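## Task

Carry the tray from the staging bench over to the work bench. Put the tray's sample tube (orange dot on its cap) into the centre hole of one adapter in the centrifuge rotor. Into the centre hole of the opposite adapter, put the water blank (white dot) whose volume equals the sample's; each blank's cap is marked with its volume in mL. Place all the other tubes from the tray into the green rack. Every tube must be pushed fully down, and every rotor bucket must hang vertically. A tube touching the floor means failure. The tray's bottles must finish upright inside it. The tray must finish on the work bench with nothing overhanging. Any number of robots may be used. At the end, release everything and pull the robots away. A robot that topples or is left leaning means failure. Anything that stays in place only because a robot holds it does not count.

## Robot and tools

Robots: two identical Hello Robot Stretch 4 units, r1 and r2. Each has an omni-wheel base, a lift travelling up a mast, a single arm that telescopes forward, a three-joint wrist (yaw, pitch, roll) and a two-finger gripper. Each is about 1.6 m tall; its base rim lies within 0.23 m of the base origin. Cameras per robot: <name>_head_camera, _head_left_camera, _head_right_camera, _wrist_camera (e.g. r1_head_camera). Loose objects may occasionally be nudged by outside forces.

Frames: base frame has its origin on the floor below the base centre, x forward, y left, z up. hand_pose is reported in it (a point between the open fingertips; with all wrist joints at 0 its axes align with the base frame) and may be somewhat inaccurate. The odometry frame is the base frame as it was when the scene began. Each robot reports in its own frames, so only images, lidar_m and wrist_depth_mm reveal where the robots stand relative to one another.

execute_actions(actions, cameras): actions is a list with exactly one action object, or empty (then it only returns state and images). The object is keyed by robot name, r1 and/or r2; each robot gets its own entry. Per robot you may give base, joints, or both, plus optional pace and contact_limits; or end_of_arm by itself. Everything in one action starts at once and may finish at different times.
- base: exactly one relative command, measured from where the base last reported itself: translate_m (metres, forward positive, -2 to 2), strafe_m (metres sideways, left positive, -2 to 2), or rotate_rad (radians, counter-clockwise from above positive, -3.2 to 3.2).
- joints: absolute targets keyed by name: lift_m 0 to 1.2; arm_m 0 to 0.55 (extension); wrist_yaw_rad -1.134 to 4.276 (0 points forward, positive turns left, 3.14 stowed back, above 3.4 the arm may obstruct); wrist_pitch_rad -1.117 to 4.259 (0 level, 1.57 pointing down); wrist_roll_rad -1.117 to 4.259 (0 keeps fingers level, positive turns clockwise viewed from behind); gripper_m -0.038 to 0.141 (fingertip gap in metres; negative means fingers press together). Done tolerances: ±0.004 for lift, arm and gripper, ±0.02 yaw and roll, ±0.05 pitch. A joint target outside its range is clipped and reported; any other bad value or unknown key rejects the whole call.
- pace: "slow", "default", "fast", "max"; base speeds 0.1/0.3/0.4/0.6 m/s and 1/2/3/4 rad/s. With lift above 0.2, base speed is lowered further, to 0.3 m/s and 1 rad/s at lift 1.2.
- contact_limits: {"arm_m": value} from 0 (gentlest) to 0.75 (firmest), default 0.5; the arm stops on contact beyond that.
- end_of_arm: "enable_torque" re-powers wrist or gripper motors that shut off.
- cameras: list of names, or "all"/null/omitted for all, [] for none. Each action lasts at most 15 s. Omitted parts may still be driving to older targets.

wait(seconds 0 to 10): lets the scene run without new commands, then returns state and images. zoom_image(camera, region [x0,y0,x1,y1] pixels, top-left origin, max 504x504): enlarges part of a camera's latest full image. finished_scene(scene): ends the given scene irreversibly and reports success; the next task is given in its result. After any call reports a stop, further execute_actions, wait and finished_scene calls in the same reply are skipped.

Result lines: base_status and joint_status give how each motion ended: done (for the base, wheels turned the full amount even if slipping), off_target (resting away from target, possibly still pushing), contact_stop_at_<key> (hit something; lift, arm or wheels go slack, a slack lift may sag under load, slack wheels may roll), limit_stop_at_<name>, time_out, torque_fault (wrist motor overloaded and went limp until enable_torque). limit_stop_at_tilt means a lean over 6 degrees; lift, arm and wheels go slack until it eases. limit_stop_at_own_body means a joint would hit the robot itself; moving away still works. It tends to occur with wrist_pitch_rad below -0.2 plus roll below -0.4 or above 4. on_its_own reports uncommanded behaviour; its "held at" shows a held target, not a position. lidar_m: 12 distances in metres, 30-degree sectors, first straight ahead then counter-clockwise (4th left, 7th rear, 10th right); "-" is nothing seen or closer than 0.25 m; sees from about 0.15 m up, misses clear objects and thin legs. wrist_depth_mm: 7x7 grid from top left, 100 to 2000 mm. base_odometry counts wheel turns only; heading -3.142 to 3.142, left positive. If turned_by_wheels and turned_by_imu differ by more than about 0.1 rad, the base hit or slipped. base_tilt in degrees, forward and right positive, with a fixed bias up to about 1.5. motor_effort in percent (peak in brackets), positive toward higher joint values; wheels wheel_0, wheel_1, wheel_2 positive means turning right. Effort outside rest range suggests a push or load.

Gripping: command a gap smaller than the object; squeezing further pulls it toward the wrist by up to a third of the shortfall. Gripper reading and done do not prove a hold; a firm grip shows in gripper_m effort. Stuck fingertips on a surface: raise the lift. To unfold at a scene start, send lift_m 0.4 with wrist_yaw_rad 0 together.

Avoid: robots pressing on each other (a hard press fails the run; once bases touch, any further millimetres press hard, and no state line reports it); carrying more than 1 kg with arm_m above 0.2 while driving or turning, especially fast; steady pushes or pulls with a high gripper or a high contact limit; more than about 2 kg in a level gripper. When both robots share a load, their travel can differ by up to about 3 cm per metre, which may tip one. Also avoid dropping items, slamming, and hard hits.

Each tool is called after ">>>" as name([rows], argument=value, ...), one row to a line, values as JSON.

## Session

>>> execute_actions(actions=[], cameras=["r1_head_camera","r1_head_left_camera","r2_head_camera","r2_head_left_camera"])

Scene clock: 0.00 s.
r1.base_odometry: x=+0.000 y=+0.000 heading=+0.000 (m, m, rad; r1's odometry frame)
r1.turned_by_wheels: +0.000 (rad since the last result)
r1.turned_by_imu: +0.000 (rad since the last result)
r1.base_tilt: forward=-0.3 right=-0.1 (deg)
r1.lidar_m: 1.30 2.68 1.34 1.12 1.96 2.08 1.27 1.09 1.11 1.34 2.44 1.68
r1.base_status: not commanded
r1.joint_positions: lift_m=+0.153 arm_m=+0.001 wrist_yaw_rad=+3.217 wrist_pitch_rad=+0.011 wrist_roll_rad=-0.017 gripper_m=+0.057
r1.joint_status: not commanded
r1.motor_effort: lift_m=+19 arm_m=-1 wrist_yaw_rad=-1 wrist_pitch_rad=-7 wrist_roll_rad=+1 gripper_m=-1 wheel_0=+0 wheel_1=+0 wheel_2=+0 (%)
r1.hand_pose: x=-0.1226 y=+0.0654 z=+0.3281 quat_wxyz=(-0.038, -0.005, -0.009, +0.999) (m; r1's base frame)
r1.wrist_depth_mm: - 139 1499 1808 - - - / - 137 1464 1756 - - - / - 114 135 1708 - - - / - 116 141 1661 - - - / - 132 265 1576 - - - / 193 1118 1281 1499 211 1255 1118 / 206 1098 181 1025 866 798 809
r2.base_odometry: x=+0.000 y=+0.000 heading=+0.000 (m, m, rad; r2's odometry frame)
r2.turned_by_wheels: +0.000 (rad since the last result)
r2.turned_by_imu: +0.000 (rad since the last result)
r2.base_tilt: forward=+0.3 right=-0.1 (deg)
r2.lidar_m: 0.83 1.47 2.67 1.55 1.74 1.62 1.50 2.79 1.45 0.84 0.70 0.70
r2.base_status: not commanded
r2.joint_positions: lift_m=+0.287 arm_m=+0.000 wrist_yaw_rad=+3.121 wrist_pitch_rad=-0.016 wrist_roll_rad=-0.012 gripper_m=+0.057
r2.joint_status: not commanded
r2.motor_effort: lift_m=+20 arm_m=-1 wrist_yaw_rad=+0 wrist_pitch_rad=-8 wrist_roll_rad=+0 gripper_m=-5 wheel_0=+1 wheel_1=+0 wheel_2=-1 (%)
r2.hand_pose: x=-0.1158 y=+0.0932 z=+0.4694 quat_wxyz=(+0.010, +0.008, -0.006, +1.000) (m; r2's base frame)
r2.wrist_depth_mm: - 140 229 - - - - / - 110 140 - - - - / - 116 140 - - - - / 139 139 195 - - - - / - - - - - - - / 1366 1618 192 1756 211 - - / 1025 1042 1160 143 1160 1281 1336
pictures: r1_head_camera, r1_head_left_camera, r2_head_camera, r2_head_left_camera
Images, in order (width x height): r1_head_camera 420x560, r1_head_left_camera 420x672, r2_head_camera 420x560, r2_head_left_camera 420x672.

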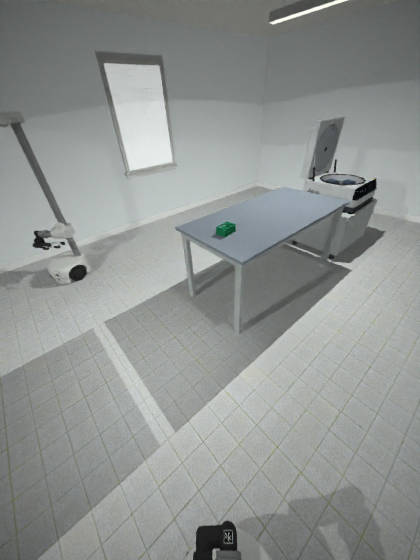

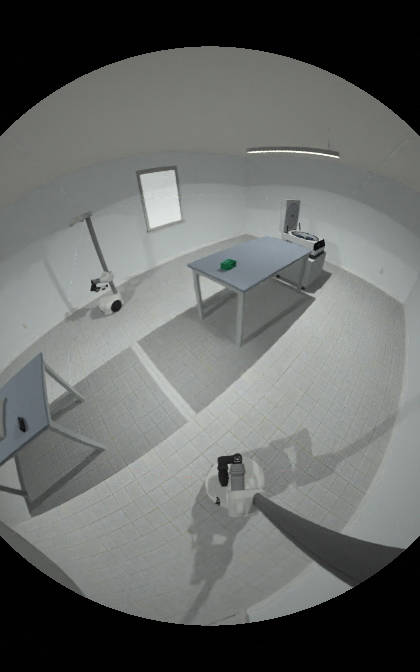

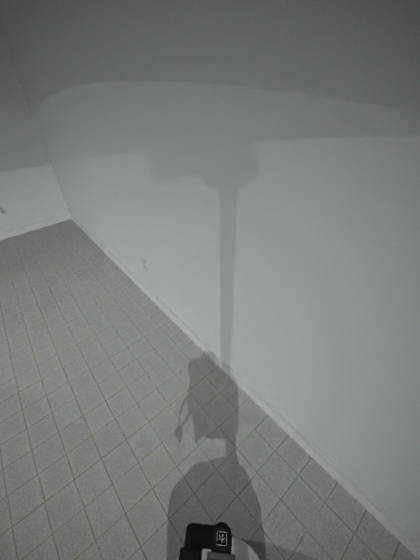

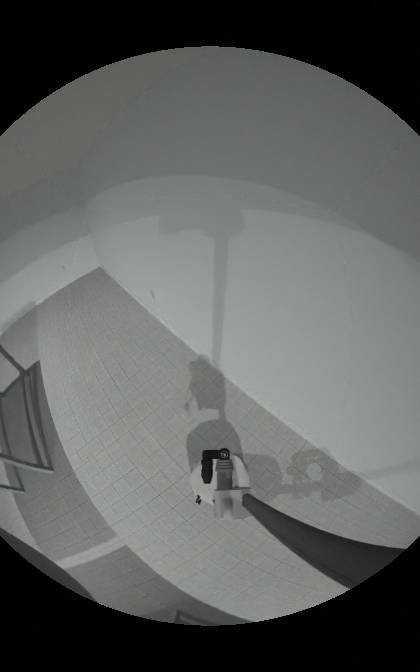

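>>> execute_actions([
  {"r1":{"base":{"rotate_rad":0.74},"joints":{"lift_m":1.05,"wrist_yaw_rad":0}},"r2":{"base":{"rotate_rad":2.356},"joints":{"lift_m":1.05,"wrist_yaw_rad":0}}},
], cameras=[])

>>> execute_actions([
  {"r1":{"base":{"strafe_m":1.4},"joints":{"wrist_pitch_rad":1.57,"wrist_roll_rad":1.57}},"r2":{"base":{"strafe_m":-1.6},"joints":{"wrist_pitch_rad":1.57,"wrist_roll_rad":1.57}}},
], cameras=["r1_head_camera","r2_head_camera"])

Scene clock: 5.07 s.
r1.base_odometry: x=+0.000 y=+0.000 heading=+0.740 (m, m, rad; r1's odometry frame)
r1.turned_by_wheels: +0.740 (rad since the last result)
r1.turned_by_imu: +0.739 (rad since the last result)
r1.base_tilt: forward=-0.2 right=+0.0 (deg)
r1.lidar_m: 2.46 1.13 1.20 4.25 1.61 1.17 1.13 1.16 1.57 3.44 1.30 1.33
r1.base_status: done
r1.joint_positions: lift_m=+1.050 arm_m=+0.001 wrist_yaw_rad=+0.000 wrist_pitch_rad=+0.012 wrist_roll_rad=-0.017 gripper_m=+0.057
r1.joint_status: all done
r1.motor_effort: lift_m=+21(22) arm_m=+0(0) wrist_yaw_rad=-1(7) wrist_pitch_rad=-8(8) wrist_roll_rad=+0(1) gripper_m=-2(2) wheel_0=-2(12) wheel_1=-1(7) wheel_2=-1(8) (%)
r1.hand_pose: x=+0.4601 y=-0.0874 z=+1.2247 quat_wxyz=(+1.000, -0.008, +0.006, +0.000) (m; r1's base frame)
r1.wrist_depth_mm: 1863 1863 - - - - - / - - - - - - - / - - - - - - - / - - - - - - - / - - - - - - - / - - - - 211 - - / - - 181 - - - -
r2.base_odometry: x=+0.000 y=+0.000 heading=+2.356 (m, m, rad; r2's odometry frame)
r2.turned_by_wheels: +2.356 (rad since the last result)
r2.turned_by_imu: +2.346 (rad since the last result)
r2.base_tilt: forward=+0.3 right=-0.2 (deg)
r2.lidar_m: 2.54 1.49 1.80 2.80 1.00 0.73 0.69 0.74 1.04 2.80 1.87 1.55
r2.base_status: done
r2.joint_positions: lift_m=+1.050 arm_m=+0.000 wrist_yaw_rad=+0.000 wrist_pitch_rad=-0.016 wrist_roll_rad=-0.012 gripper_m=+0.057
r2.joint_status: all done
r2.motor_effort: lift_m=+24(27) arm_m=-1(1) wrist_yaw_rad=-1(5) wrist_pitch_rad=-8(7) wrist_roll_rad=+0(0) gripper_m=-3(3) wheel_0=-1(8) wheel_1=-1(6) wheel_2=+0(7) (%)
r2.hand_pose: x=+0.4594 y=-0.0874 z=+1.2325 quat_wxyz=(+1.000, -0.006, -0.008, +0.000) (m; r2's base frame)
r2.wrist_depth_mm: - - - - - - - / - - - - - - - / - - - - - - - / - - - - - - - / - - - - - - - / 1397 - 191 - 211 - - / - - - 142 - 1576 1336
pictures: none
No camera images: the call's "cameras" was empty. Leave "cameras" out to get every camera's image.

Scene clock: 11.73 s.
r1.base_odometry: x=-0.944 y=+1.034 heading=+0.740 (m, m, rad; r1's odometry frame)
r1.turned_by_wheels: +0.000 (rad since the last result)
r1.turned_by_imu: -0.003 (rad since the last result)
r1.base_tilt: forward=-0.4 right=+0.0 (deg)
r1.lidar_m: 0.82 0.87 2.96 2.84 1.65 1.15 1.09 1.16 1.59 3.42 2.51 0.89
r1.base_status: done
r1.joint_positions: lift_m=+1.050 arm_m=+0.001 wrist_yaw_rad=+0.000 wrist_pitch_rad=+1.570 wrist_roll_rad=+1.570 gripper_m=+0.057
r1.joint_status: all done
r1.motor_effort: lift_m=+21(21) arm_m=+0(1) wrist_yaw_rad=+0(2) wrist_pitch_rad=-1(6) wrist_roll_rad=+0(5) gripper_m=-1(2) wheel_0=+0(8) wheel_1=+1(10) wheel_2=+0(1) (%)
r1.hand_pose: x=+0.1719 y=-0.0874 z=+0.9395 quat_wxyz=(+0.501, +0.500, +0.500, -0.499) (m; r1's base frame)
r1.wrist_depth_mm: 1160 1182 1182 1182 1205 1229 1255 / 1138 1160 1182 1182 1205 1205 1229 / 1138 1138 1138 1160 1182 1182 1205 / 1098 1138 1138 1138 1160 1182 1182 / 1098 1098 1138 931 946 1138 1205 / 1098 1098 1118 931 211 1138 1138 / 1098 1078 181 1098 1118 1138 1138
r2.base_odometry: x=+1.132 y=+1.131 heading=+2.356 (m, m, rad; r2's odometry frame)
r2.turned_by_wheels: +0.000 (rad since the last result)
r2.turned_by_imu: -0.009 (rad since the last result)
r2.base_tilt: forward=+0.3 right=-0.1 (deg)
r2.lidar_m: 1.25 1.28 2.72 2.92 1.03 0.72 0.68 0.74 1.02 2.72 2.92 1.31
r2.base_status: done
r2.joint_positions: lift_m=+1.050 arm_m=+0.000 wrist_yaw_rad=+0.000 wrist_pitch_rad=+1.570 wrist_roll_rad=+1.570 gripper_m=+0.057
r2.joint_status: all done
r2.motor_effort: lift_m=+23(24) arm_m=-1(1) wrist_yaw_rad=-1(1) wrist_pitch_rad=+0(3) wrist_roll_rad=+2(5) gripper_m=-4(3) wheel_0=-1(10) wheel_1=+1(11) wheel_2=-1(1) (%)
r2.hand_pose: x=+0.1712 y=-0.0874 z=+0.9395 quat_wxyz=(+0.501, +0.500, +0.500, -0.499) (m; r2's base frame)
r2.wrist_depth_mm: 1160 1138 1160 1182 1160 1160 1160 / 1160 1160 1160 1138 1160 1160 1160 / 1160 1160 1138 1182 1160 1160 1160 / 1138 1138 1160 1160 1160 1138 1138 / 1138 1118 1138 931 931 535 364 / 1138 1118 191 946 211 1118 1138 / 1138 1118 1138 143 1138 1138 1138
pictures: r1_head_camera, r2_head_camera
Images, in order (width x height): r1_head_camera 420x560, r2_head_camera 420x560.

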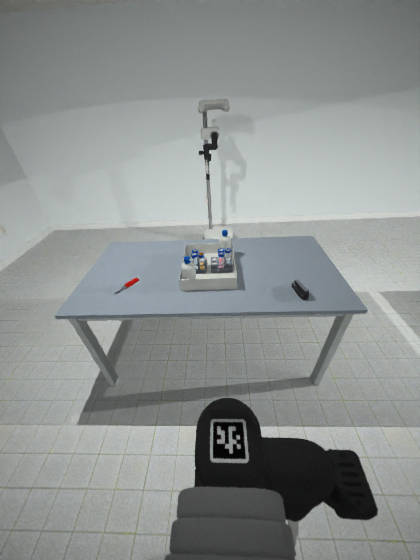

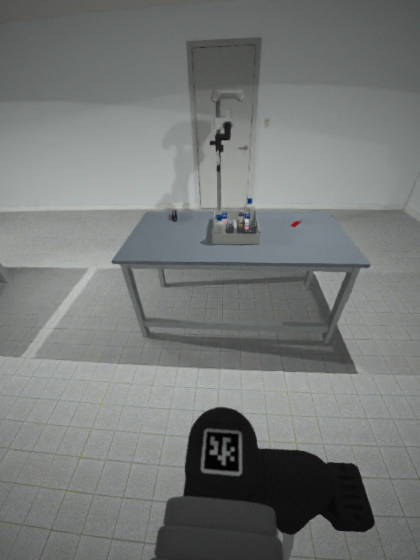

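>>> execute_actions([
  {"r1":{"base":{"translate_m":0.53},"joints":{"arm_m":0.3}},"r2":{"base":{"translate_m":0.95},"joints":{"arm_m":0.3}}},
], cameras=["r1_wrist_camera","r2_wrist_camera"])

Scene clock: 16.63 s.
r1.base_odometry: x=-0.552 y=+1.391 heading=+0.740 (m, m, rad; r1's odometry frame)
r1.turned_by_wheels: +0.000 (rad since the last result)
r1.turned_by_imu: -0.003 (rad since the last result)
r1.base_tilt: forward=-0.4 right=+0.0 (deg)
r1.lidar_m: 0.31 0.34 0.47 2.86 2.40 1.72 1.63 1.69 2.32 2.36 0.47 0.33
r1.base_status: done
r1.joint_positions: lift_m=+1.050 arm_m=+0.299 wrist_yaw_rad=+0.000 wrist_pitch_rad=+1.570 wrist_roll_rad=+1.570 gripper_m=+0.057
r1.joint_status: all done
r1.motor_effort: lift_m=+21(21) arm_m=+6(6) wrist_yaw_rad=-1(1) wrist_pitch_rad=+0(1) wrist_roll_rad=+1(2) gripper_m=-2(2) wheel_0=+2(6) wheel_1=+1(6) wheel_2=+1(10) (%)
r1.hand_pose: x=+0.4700 y=-0.0874 z=+0.9395 quat_wxyz=(+0.501, +0.500, +0.500, -0.499) (m; r1's base frame)
r1.wrist_depth_mm: 402 404 407 413 1229 1205 1255 / 399 399 404 407 1182 1229 1229 / 392 397 399 404 407 1182 1182 / 389 392 397 402 404 960 1160 / 384 384 389 394 399 960 1160 / 382 382 384 389 211 931 1138 / 320 366 181 382 387 1138 1160
r2.base_odometry: x=+0.460 y=+1.803 heading=+2.356 (m, m, rad; r2's odometry frame)
r2.turned_by_wheels: +0.000 (rad since the last result)
r2.turned_by_imu: -0.005 (rad since the last result)
r2.base_tilt: forward=+0.3 right=-0.2 (deg)
r2.lidar_m: 0.31 0.31 0.45 2.40 2.38 1.72 1.64 1.72 2.32 2.81 0.46 0.36
r2.base_status: done
r2.joint_positions: lift_m=+1.050 arm_m=+0.299 wrist_yaw_rad=+0.000 wrist_pitch_rad=+1.570 wrist_roll_rad=+1.570 gripper_m=+0.057
r2.joint_status: all done
r2.motor_effort: lift_m=+23(23) arm_m=+5(7) wrist_yaw_rad=-1(0) wrist_pitch_rad=+2(1) wrist_roll_rad=+1(1) gripper_m=-1(4) wheel_0=+1(4) wheel_1=+0(7) wheel_2=+0(10) (%)
r2.hand_pose: x=+0.4704 y=-0.0874 z=+0.9395 quat_wxyz=(+0.501, +0.500, +0.500, -0.499) (m; r2's base frame)
r2.wrist_depth_mm: 402 402 402 404 407 1182 1205 / 399 402 404 404 404 1160 1160 / 397 399 399 402 404 1160 1160 / 340 392 397 402 399 1138 1138 / 336 392 397 399 397 946 946 / 359 392 191 397 211 931 1160 / 359 392 392 143 397 1138 1118
pictures: r1_wrist_camera, r2_wrist_camera
Images, in order (width x height): r1_wrist_camera 616x392, r2_wrist_camera 616x392.

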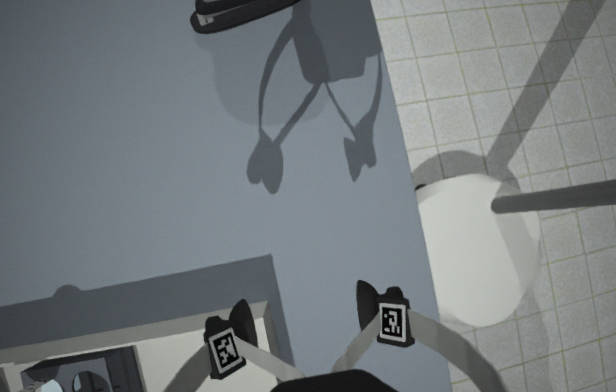

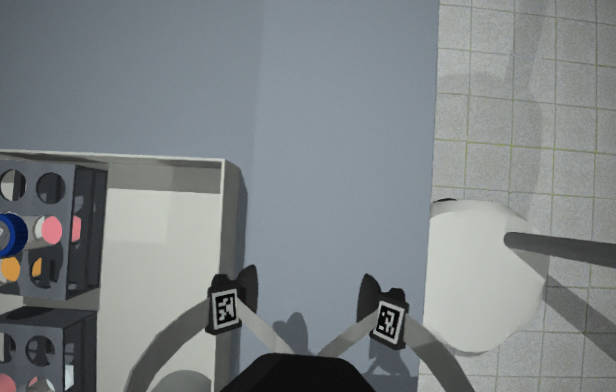

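>>> execute_actions([
  {"r1":{"base":{"strafe_m":0.12},"joints":{"arm_m":0.335,"lift_m":0.98}},"r2":{"base":{"rotate_rad":0.02},"joints":{"arm_m":0.38,"lift_m":0.98}}},
], cameras=["r1_wrist_camera","r2_wrist_camera"])

Scene clock: 20.17 s.
r1.base_odometry: x=-0.633 y=+1.480 heading=+0.740 (m, m, rad; r1's odometry frame)
r1.turned_by_wheels: +0.000 (rad since the last result)
r1.turned_by_imu: +0.000 (rad since the last result)
r1.base_tilt: forward=-0.5 right=+0.0 (deg)
r1.lidar_m: 0.31 0.34 0.44 2.74 2.41 1.73 1.64 1.70 2.32 2.48 0.47 0.33
r1.base_status: done
r1.joint_positions: lift_m=+0.980 arm_m=+0.334 wrist_yaw_rad=+0.000 wrist_pitch_rad=+1.570 wrist_roll_rad=+1.570 gripper_m=+0.057
r1.joint_status: all done
r1.motor_effort: lift_m=+16(20) arm_m=+6(6) wrist_yaw_rad=-1(1) wrist_pitch_rad=-1(0) wrist_roll_rad=+1(1) gripper_m=-3(4) wheel_0=+0(11) wheel_1=+0(11) wheel_2=+0(1) (%)
r1.hand_pose: x=+0.5050 y=-0.0874 z=+0.8699 quat_wxyz=(+0.500, +0.500, +0.500, -0.500) (m; r1's base frame)
r1.wrist_depth_mm: 332 336 340 342 347 1160 1182 / 327 332 336 338 342 1160 1182 / 324 327 330 334 338 1118 1118 / 319 319 322 330 332 891 904 / 256 317 319 325 329 334 904 / 243 312 315 322 211 329 1060 / 250 303 181 317 320 327 1078
r2.base_odometry: x=+0.460 y=+1.803 heading=+2.376 (m, m, rad; r2's odometry frame)
r2.turned_by_wheels: +0.020 (rad since the last result)
r2.turned_by_imu: +0.021 (rad since the last result)
r2.base_tilt: forward=+0.4 right=-0.2 (deg)
r2.lidar_m: 0.29 0.35 0.47 2.40 2.35 1.72 1.64 1.71 2.35 2.79 0.47 0.34
r2.base_status: done
r2.joint_positions: lift_m=+0.980 arm_m=+0.379 wrist_yaw_rad=+0.000 wrist_pitch_rad=+1.570 wrist_roll_rad=+1.570 gripper_m=+0.057
r2.joint_status: all done
r2.motor_effort: lift_m=+16(22) arm_m=+5(8) wrist_yaw_rad=-1(1) wrist_pitch_rad=-1(0) wrist_roll_rad=+1(1) gripper_m=-4(2) wheel_0=+1(2) wheel_1=+1(1) wheel_2=+2(3) (%)
r2.hand_pose: x=+0.5503 y=-0.0874 z=+0.8701 quat_wxyz=(+0.501, +0.500, +0.500, -0.499) (m; r2's base frame)
r2.wrist_depth_mm: 332 332 334 332 336 336 1118 / 330 332 332 334 334 336 1078 / 270 300 329 332 332 332 1078 / 265 303 327 327 329 332 1078 / 251 320 327 327 329 330 878 / 290 322 191 327 211 329 878 / 271 279 324 143 325 327 1060
pictures: r1_wrist_camera, r2_wrist_camera
Images, in order (width x height): r1_wrist_camera 616x392, r2_wrist_camera 616x392.

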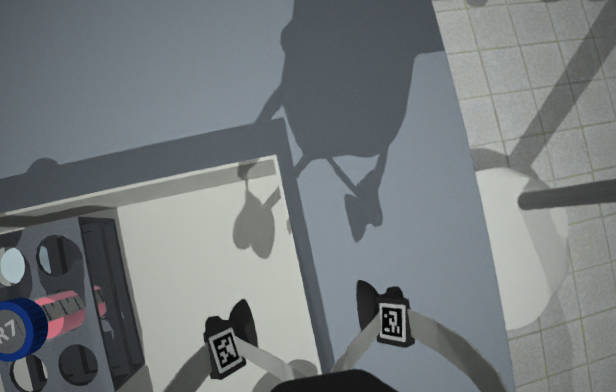

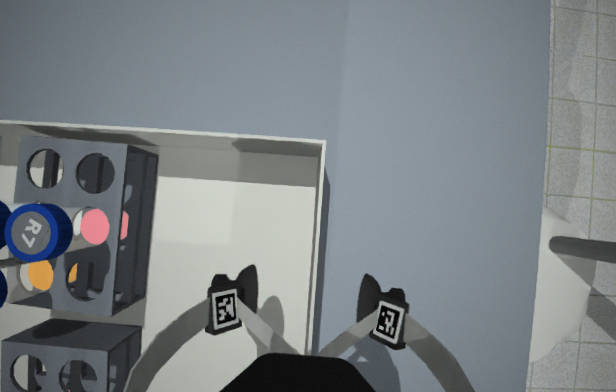

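>>> execute_actions([
  {"r1":{"joints":{"lift_m":0.912}},"r2":{"joints":{"lift_m":0.908}}},
], cameras=[])

>>> execute_actions([
  {"r1":{"joints":{"gripper_m":-0.038}},"r2":{"joints":{"gripper_m":-0.038}}},
], cameras=[])

>>> execute_actions([
  {"r1":{"joints":{"lift_m":1.052},"pace":"slow"},"r2":{"joints":{"lift_m":1.048},"pace":"slow"}},
], cameras=[])

>>> execute_actions([
  {"r1":{"base":{"strafe_m":-0.505}},"r2":{"base":{"strafe_m":0.5}}},
], cameras=["r1_wrist_camera","r2_wrist_camera"])

Scene clock: 21.97 s.
r1.base_odometry: x=-0.633 y=+1.480 heading=+0.740 (m, m, rad; r1's odometry frame)
r1.turned_by_wheels: +0.000 (rad since the last result)
r1.turned_by_imu: +0.000 (rad since the last result)
r1.base_tilt: forward=-0.4 right=+0.0 (deg)
r1.lidar_m: 0.32 0.32 0.47 2.73 2.40 1.74 1.62 1.68 2.32 2.48 0.45 0.34
r1.base_status: not commanded
r1.joint_positions: lift_m=+0.912 arm_m=+0.334 wrist_yaw_rad=+0.000 wrist_pitch_rad=+1.570 wrist_roll_rad=+1.570 gripper_m=+0.057
r1.joint_status: all done
r1.motor_effort: lift_m=+16(17) arm_m=+6(6) wrist_yaw_rad=-1(0) wrist_pitch_rad=-1(1) wrist_roll_rad=+1(0) gripper_m=-3(3) wheel_0=+0(0) wheel_1=-1(0) wheel_2=+0(0) (%)
r1.hand_pose: x=+0.5050 y=-0.0874 z=+0.8020 quat_wxyz=(+0.500, +0.500, +0.500, -0.500) (m; r1's base frame)
r1.wrist_depth_mm: 263 265 268 272 274 676 1098 / 260 263 265 268 273 276 1060 / 257 259 257 266 267 271 1060 / 229 253 256 262 266 268 831 / 242 251 254 258 262 264 820 / 217 248 250 255 211 262 809 / 214 245 181 251 254 258 634
r2.base_odometry: x=+0.460 y=+1.803 heading=+2.376 (m, m, rad; r2's odometry frame)
r2.turned_by_wheels: +0.000 (rad since the last result)
r2.turned_by_imu: +0.000 (rad since the last result)
r2.base_tilt: forward=+0.4 right=-0.2 (deg)
r2.lidar_m: 0.31 0.33 0.46 2.42 2.32 1.71 1.64 1.72 2.35 2.80 0.48 0.33
r2.base_status: not commanded
r2.joint_positions: lift_m=+0.908 arm_m=+0.379 wrist_yaw_rad=+0.000 wrist_pitch_rad=+1.570 wrist_roll_rad=+1.570 gripper_m=+0.057
r2.joint_status: all done
r2.motor_effort: lift_m=+15(15) arm_m=+5(5) wrist_yaw_rad=-1(0) wrist_pitch_rad=+1(0) wrist_roll_rad=+0(2) gripper_m=-3(1) wheel_0=+1(1) wheel_1=+0(1) wheel_2=+2(2) (%)
r2.hand_pose: x=+0.5503 y=-0.0874 z=+0.7981 quat_wxyz=(+0.501, +0.500, +0.500, -0.499) (m; r2's base frame)
r2.wrist_depth_mm: 259 262 262 262 262 263 264 / 258 260 259 260 263 263 263 / 225 251 256 257 260 262 262 / 214 255 257 256 259 260 260 / 204 254 255 256 259 259 258 / 223 253 192 255 212 259 259 / 235 253 253 143 256 258 257
pictures: none
No camera images: the call's "cameras" was empty. Leave "cameras" out to get every camera's image.

Scene clock: 23.60 s.
r1.base_odometry: x=-0.633 y=+1.480 heading=+0.740 (m, m, rad; r1's odometry frame)
r1.turned_by_wheels: +0.000 (rad since the last result)
r1.turned_by_imu: +0.000 (rad since the last result)
r1.base_tilt: forward=-0.3 right=+0.1 (deg)
r1.lidar_m: 0.30 0.35 0.46 2.75 2.41 1.74 1.63 1.70 2.31 2.48 0.47 0.34
r1.base_status: not commanded
r1.joint_positions: lift_m=+0.912 arm_m=+0.334 wrist_yaw_rad=+0.000 wrist_pitch_rad=+1.572 wrist_roll_rad=+1.569 gripper_m=-0.038
r1.joint_status: all done
r1.motor_effort: lift_m=+19(19) arm_m=+6(6) wrist_yaw_rad=-1(1) wrist_pitch_rad=-7(7) wrist_roll_rad=+2(2) gripper_m=-20(18) wheel_0=+0(0) wheel_1=-1(1) wheel_2=+0(0) (%)
r1.hand_pose: x=+0.5044 y=-0.0874 z=+0.8017 quat_wxyz=(+0.500, +0.499, +0.501, -0.500) (m; r1's base frame)
r1.wrist_depth_mm: 259 262 266 270 273 676 1098 / 256 258 264 267 270 274 1078 / 255 256 231 263 266 271 1078 / 218 246 252 260 263 266 831 / 236 244 247 256 259 263 831 / 212 241 244 204 257 259 831 / 211 238 171 193 251 139 640
r2.base_odometry: x=+0.460 y=+1.803 heading=+2.376 (m, m, rad; r2's odometry frame)
r2.turned_by_wheels: +0.000 (rad since the last result)
r2.turned_by_imu: +0.000 (rad since the last result)
r2.base_tilt: forward=+0.3 right=-0.2 (deg)
r2.lidar_m: 0.30 0.34 0.46 2.40 2.36 1.72 1.65 1.73 2.38 2.79 0.47 0.34
r2.base_status: not commanded
r2.joint_positions: lift_m=+0.908 arm_m=+0.379 wrist_yaw_rad=-0.001 wrist_pitch_rad=+1.572 wrist_roll_rad=+1.570 gripper_m=-0.037
r2.joint_status: all done
r2.motor_effort: lift_m=+19(19) arm_m=+5(5) wrist_yaw_rad=+2(3) wrist_pitch_rad=-6(13) wrist_roll_rad=+1(1) gripper_m=-22(24) wheel_0=+1(1) wheel_1=+0(0) wheel_2=+1(2) (%)
r2.hand_pose: x=+0.5496 y=-0.0874 z=+0.7978 quat_wxyz=(+0.500, +0.500, +0.500, -0.500) (m; r2's base frame)
r2.wrist_depth_mm: 256 257 258 259 260 262 263 / 256 256 257 258 260 260 262 / 219 248 250 251 257 259 259 / 217 248 249 250 257 259 259 / 216 247 249 249 256 257 258 / 216 246 180 198 255 255 257 / 234 245 247 175 253 256 256
pictures: none
No camera images: the call's "cameras" was empty. Leave "cameras" out to get every camera's image.

Scene clock: 25.57 s.
r1.base_odometry: x=-0.633 y=+1.480 heading=+0.740 (m, m, rad; r1's odometry frame)
r1.turned_by_wheels: +0.000 (rad since the last result)
r1.turned_by_imu: +0.000 (rad since the last result)
r1.base_tilt: forward=-0.3 right=+0.2 (deg)
r1.lidar_m: 0.31 0.33 0.46 2.74 2.40 1.73 1.64 1.68 2.33 2.47 0.47 0.33
r1.base_status: not commanded
r1.joint_positions: lift_m=+1.051 arm_m=+0.334 wrist_yaw_rad=+0.000 wrist_pitch_rad=+1.572 wrist_roll_rad=+1.569 gripper_m=-0.038
r1.joint_status: all done
r1.motor_effort: lift_m=+25(25) arm_m=+6(6) wrist_yaw_rad=-1(1) wrist_pitch_rad=-6(6) wrist_roll_rad=+1(1) gripper_m=-20(20) wheel_0=+0(0) wheel_1=+0(1) wheel_2=+0(0) (%)
r1.hand_pose: x=+0.5044 y=-0.0874 z=+0.9412 quat_wxyz=(+0.500, +0.499, +0.501, -0.500) (m; r1's base frame)
r1.wrist_depth_mm: 397 404 407 413 418 1229 1229 / 394 397 407 407 413 1205 1229 / 389 394 231 404 410 1205 1205 / 217 247 250 399 402 960 1182 / 236 244 248 394 397 960 1160 / 213 241 244 203 397 946 1160 / 211 238 170 192 387 139 1138
r2.base_odometry: x=+0.460 y=+1.803 heading=+2.376 (m, m, rad; r2's odometry frame)
r2.turned_by_wheels: +0.000 (rad since the last result)
r2.turned_by_imu: +0.000 (rad since the last result)
r2.base_tilt: forward=+0.2 right=-0.2 (deg)
r2.lidar_m: 0.31 0.30 0.48 2.42 2.35 1.71 1.64 1.72 2.35 2.81 0.43 0.34
r2.base_status: not commanded
r2.joint_positions: lift_m=+1.047 arm_m=+0.379 wrist_yaw_rad=-0.001 wrist_pitch_rad=+1.572 wrist_roll_rad=+1.570 gripper_m=-0.037
r2.joint_status: all done
r2.motor_effort: lift_m=+28(30) arm_m=+5(5) wrist_yaw_rad=+2(2) wrist_pitch_rad=-5(7) wrist_roll_rad=+1(0) gripper_m=-21(23) wheel_0=+1(1) wheel_1=+0(0) wheel_2=+1(1) (%)
r2.hand_pose: x=+0.5497 y=-0.0874 z=+0.9371 quat_wxyz=(+0.500, +0.500, +0.500, -0.500) (m; r2's base frame)
r2.wrist_depth_mm: 394 397 399 399 402 402 1160 / 394 394 394 397 399 404 1160 / 218 248 249 250 399 402 1160 / 217 247 249 249 397 397 1160 / 216 246 248 249 394 397 931 / 217 247 180 197 392 394 1138 / 234 244 247 175 392 392 1138
pictures: none
No camera images: the call's "cameras" was empty. Leave "cameras" out to get every camera's image.

Scene clock: 28.57 s.
r1.base_odometry: x=-0.293 y=+1.107 heading=+0.740 (m, m, rad; r1's odometry frame)
r1.turned_by_wheels: +0.000 (rad since the last result)
r1.turned_by_imu: +0.003 (rad since the last result)
r1.base_tilt: forward=-0.5 right=+0.2 (deg)
r1.lidar_m: 0.31 0.34 0.47 1.27 2.40 1.68 1.62 1.70 2.33 2.01 2.02 0.33
r1.base_status: done
r1.joint_positions: lift_m=+1.052 arm_m=+0.334 wrist_yaw_rad=+0.001 wrist_pitch_rad=+1.568 wrist_roll_rad=+1.569 gripper_m=-0.038
r1.joint_status: not commanded
r1.motor_effort: lift_m=+24(25) arm_m=+6(6) wrist_yaw_rad=-5(5) wrist_pitch_rad=+3(6) wrist_roll_rad=+3(1) gripper_m=-20(18) wheel_0=+2(10) wheel_1=+0(10) wheel_2=+1(0) (%)
r1.hand_pose: x=+0.5057 y=-0.0874 z=+0.9413 quat_wxyz=(+0.501, +0.500, +0.500, -0.499) (m; r1's base frame)
r1.wrist_depth_mm: 1138 1160 1182 1182 1229 1205 1229 / 1138 1138 1160 1160 415 1205 1229 / 392 394 232 402 410 1205 1229 / 220 246 252 399 404 960 1182 / 237 245 247 394 399 960 1160 / 216 242 245 203 394 946 1160 / 214 239 170 191 258 392 1138
r2.base_odometry: x=+0.114 y=+1.442 heading=+2.376 (m, m, rad; r2's odometry frame)
r2.turned_by_wheels: +0.000 (rad since the last result)
r2.turned_by_imu: +0.002 (rad since the last result)
r2.base_tilt: forward=+0.3 right=-0.3 (deg)
r2.lidar_m: 0.30 0.32 1.96 1.93 2.36 1.69 1.61 1.71 2.36 1.33 0.46 0.32
r2.base_status: done
r2.joint_positions: lift_m=+1.047 arm_m=+0.379 wrist_yaw_rad=+0.001 wrist_pitch_rad=+1.567 wrist_roll_rad=+1.570 gripper_m=-0.037
r2.joint_status: not commanded
r2.motor_effort: lift_m=+27(28) arm_m=+4(5) wrist_yaw_rad=-3(2) wrist_pitch_rad=+8(8) wrist_roll_rad=+1(1) gripper_m=-23(23) wheel_0=+0(11) wheel_1=-1(9) wheel_2=+1(2) (%)
r2.hand_pose: x=+0.5512 y=-0.0874 z=+0.9371 quat_wxyz=(+0.501, +0.500, +0.500, -0.499) (m; r2's base frame)
r2.wrist_depth_mm: 397 397 397 399 404 399 1160 / 394 399 399 399 399 404 1160 / 220 249 250 250 397 399 1160 / 219 249 249 249 397 399 1160 / 218 248 249 249 394 394 931 / 218 248 181 198 392 394 931 / 235 246 246 247 176 394 1160
pictures: r1_wrist_camera, r2_wrist_camera
Images, in order (width x height): r1_wrist_camera 616x392, r2_wrist_camera 616x392.

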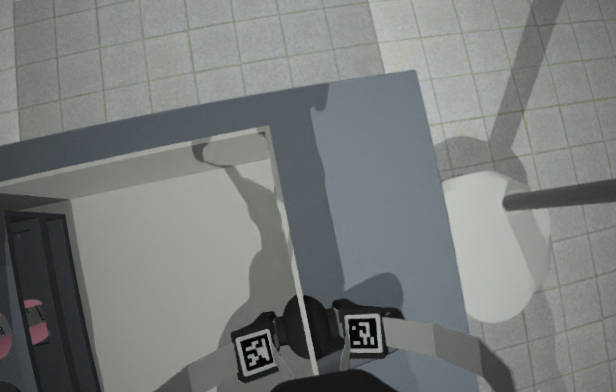

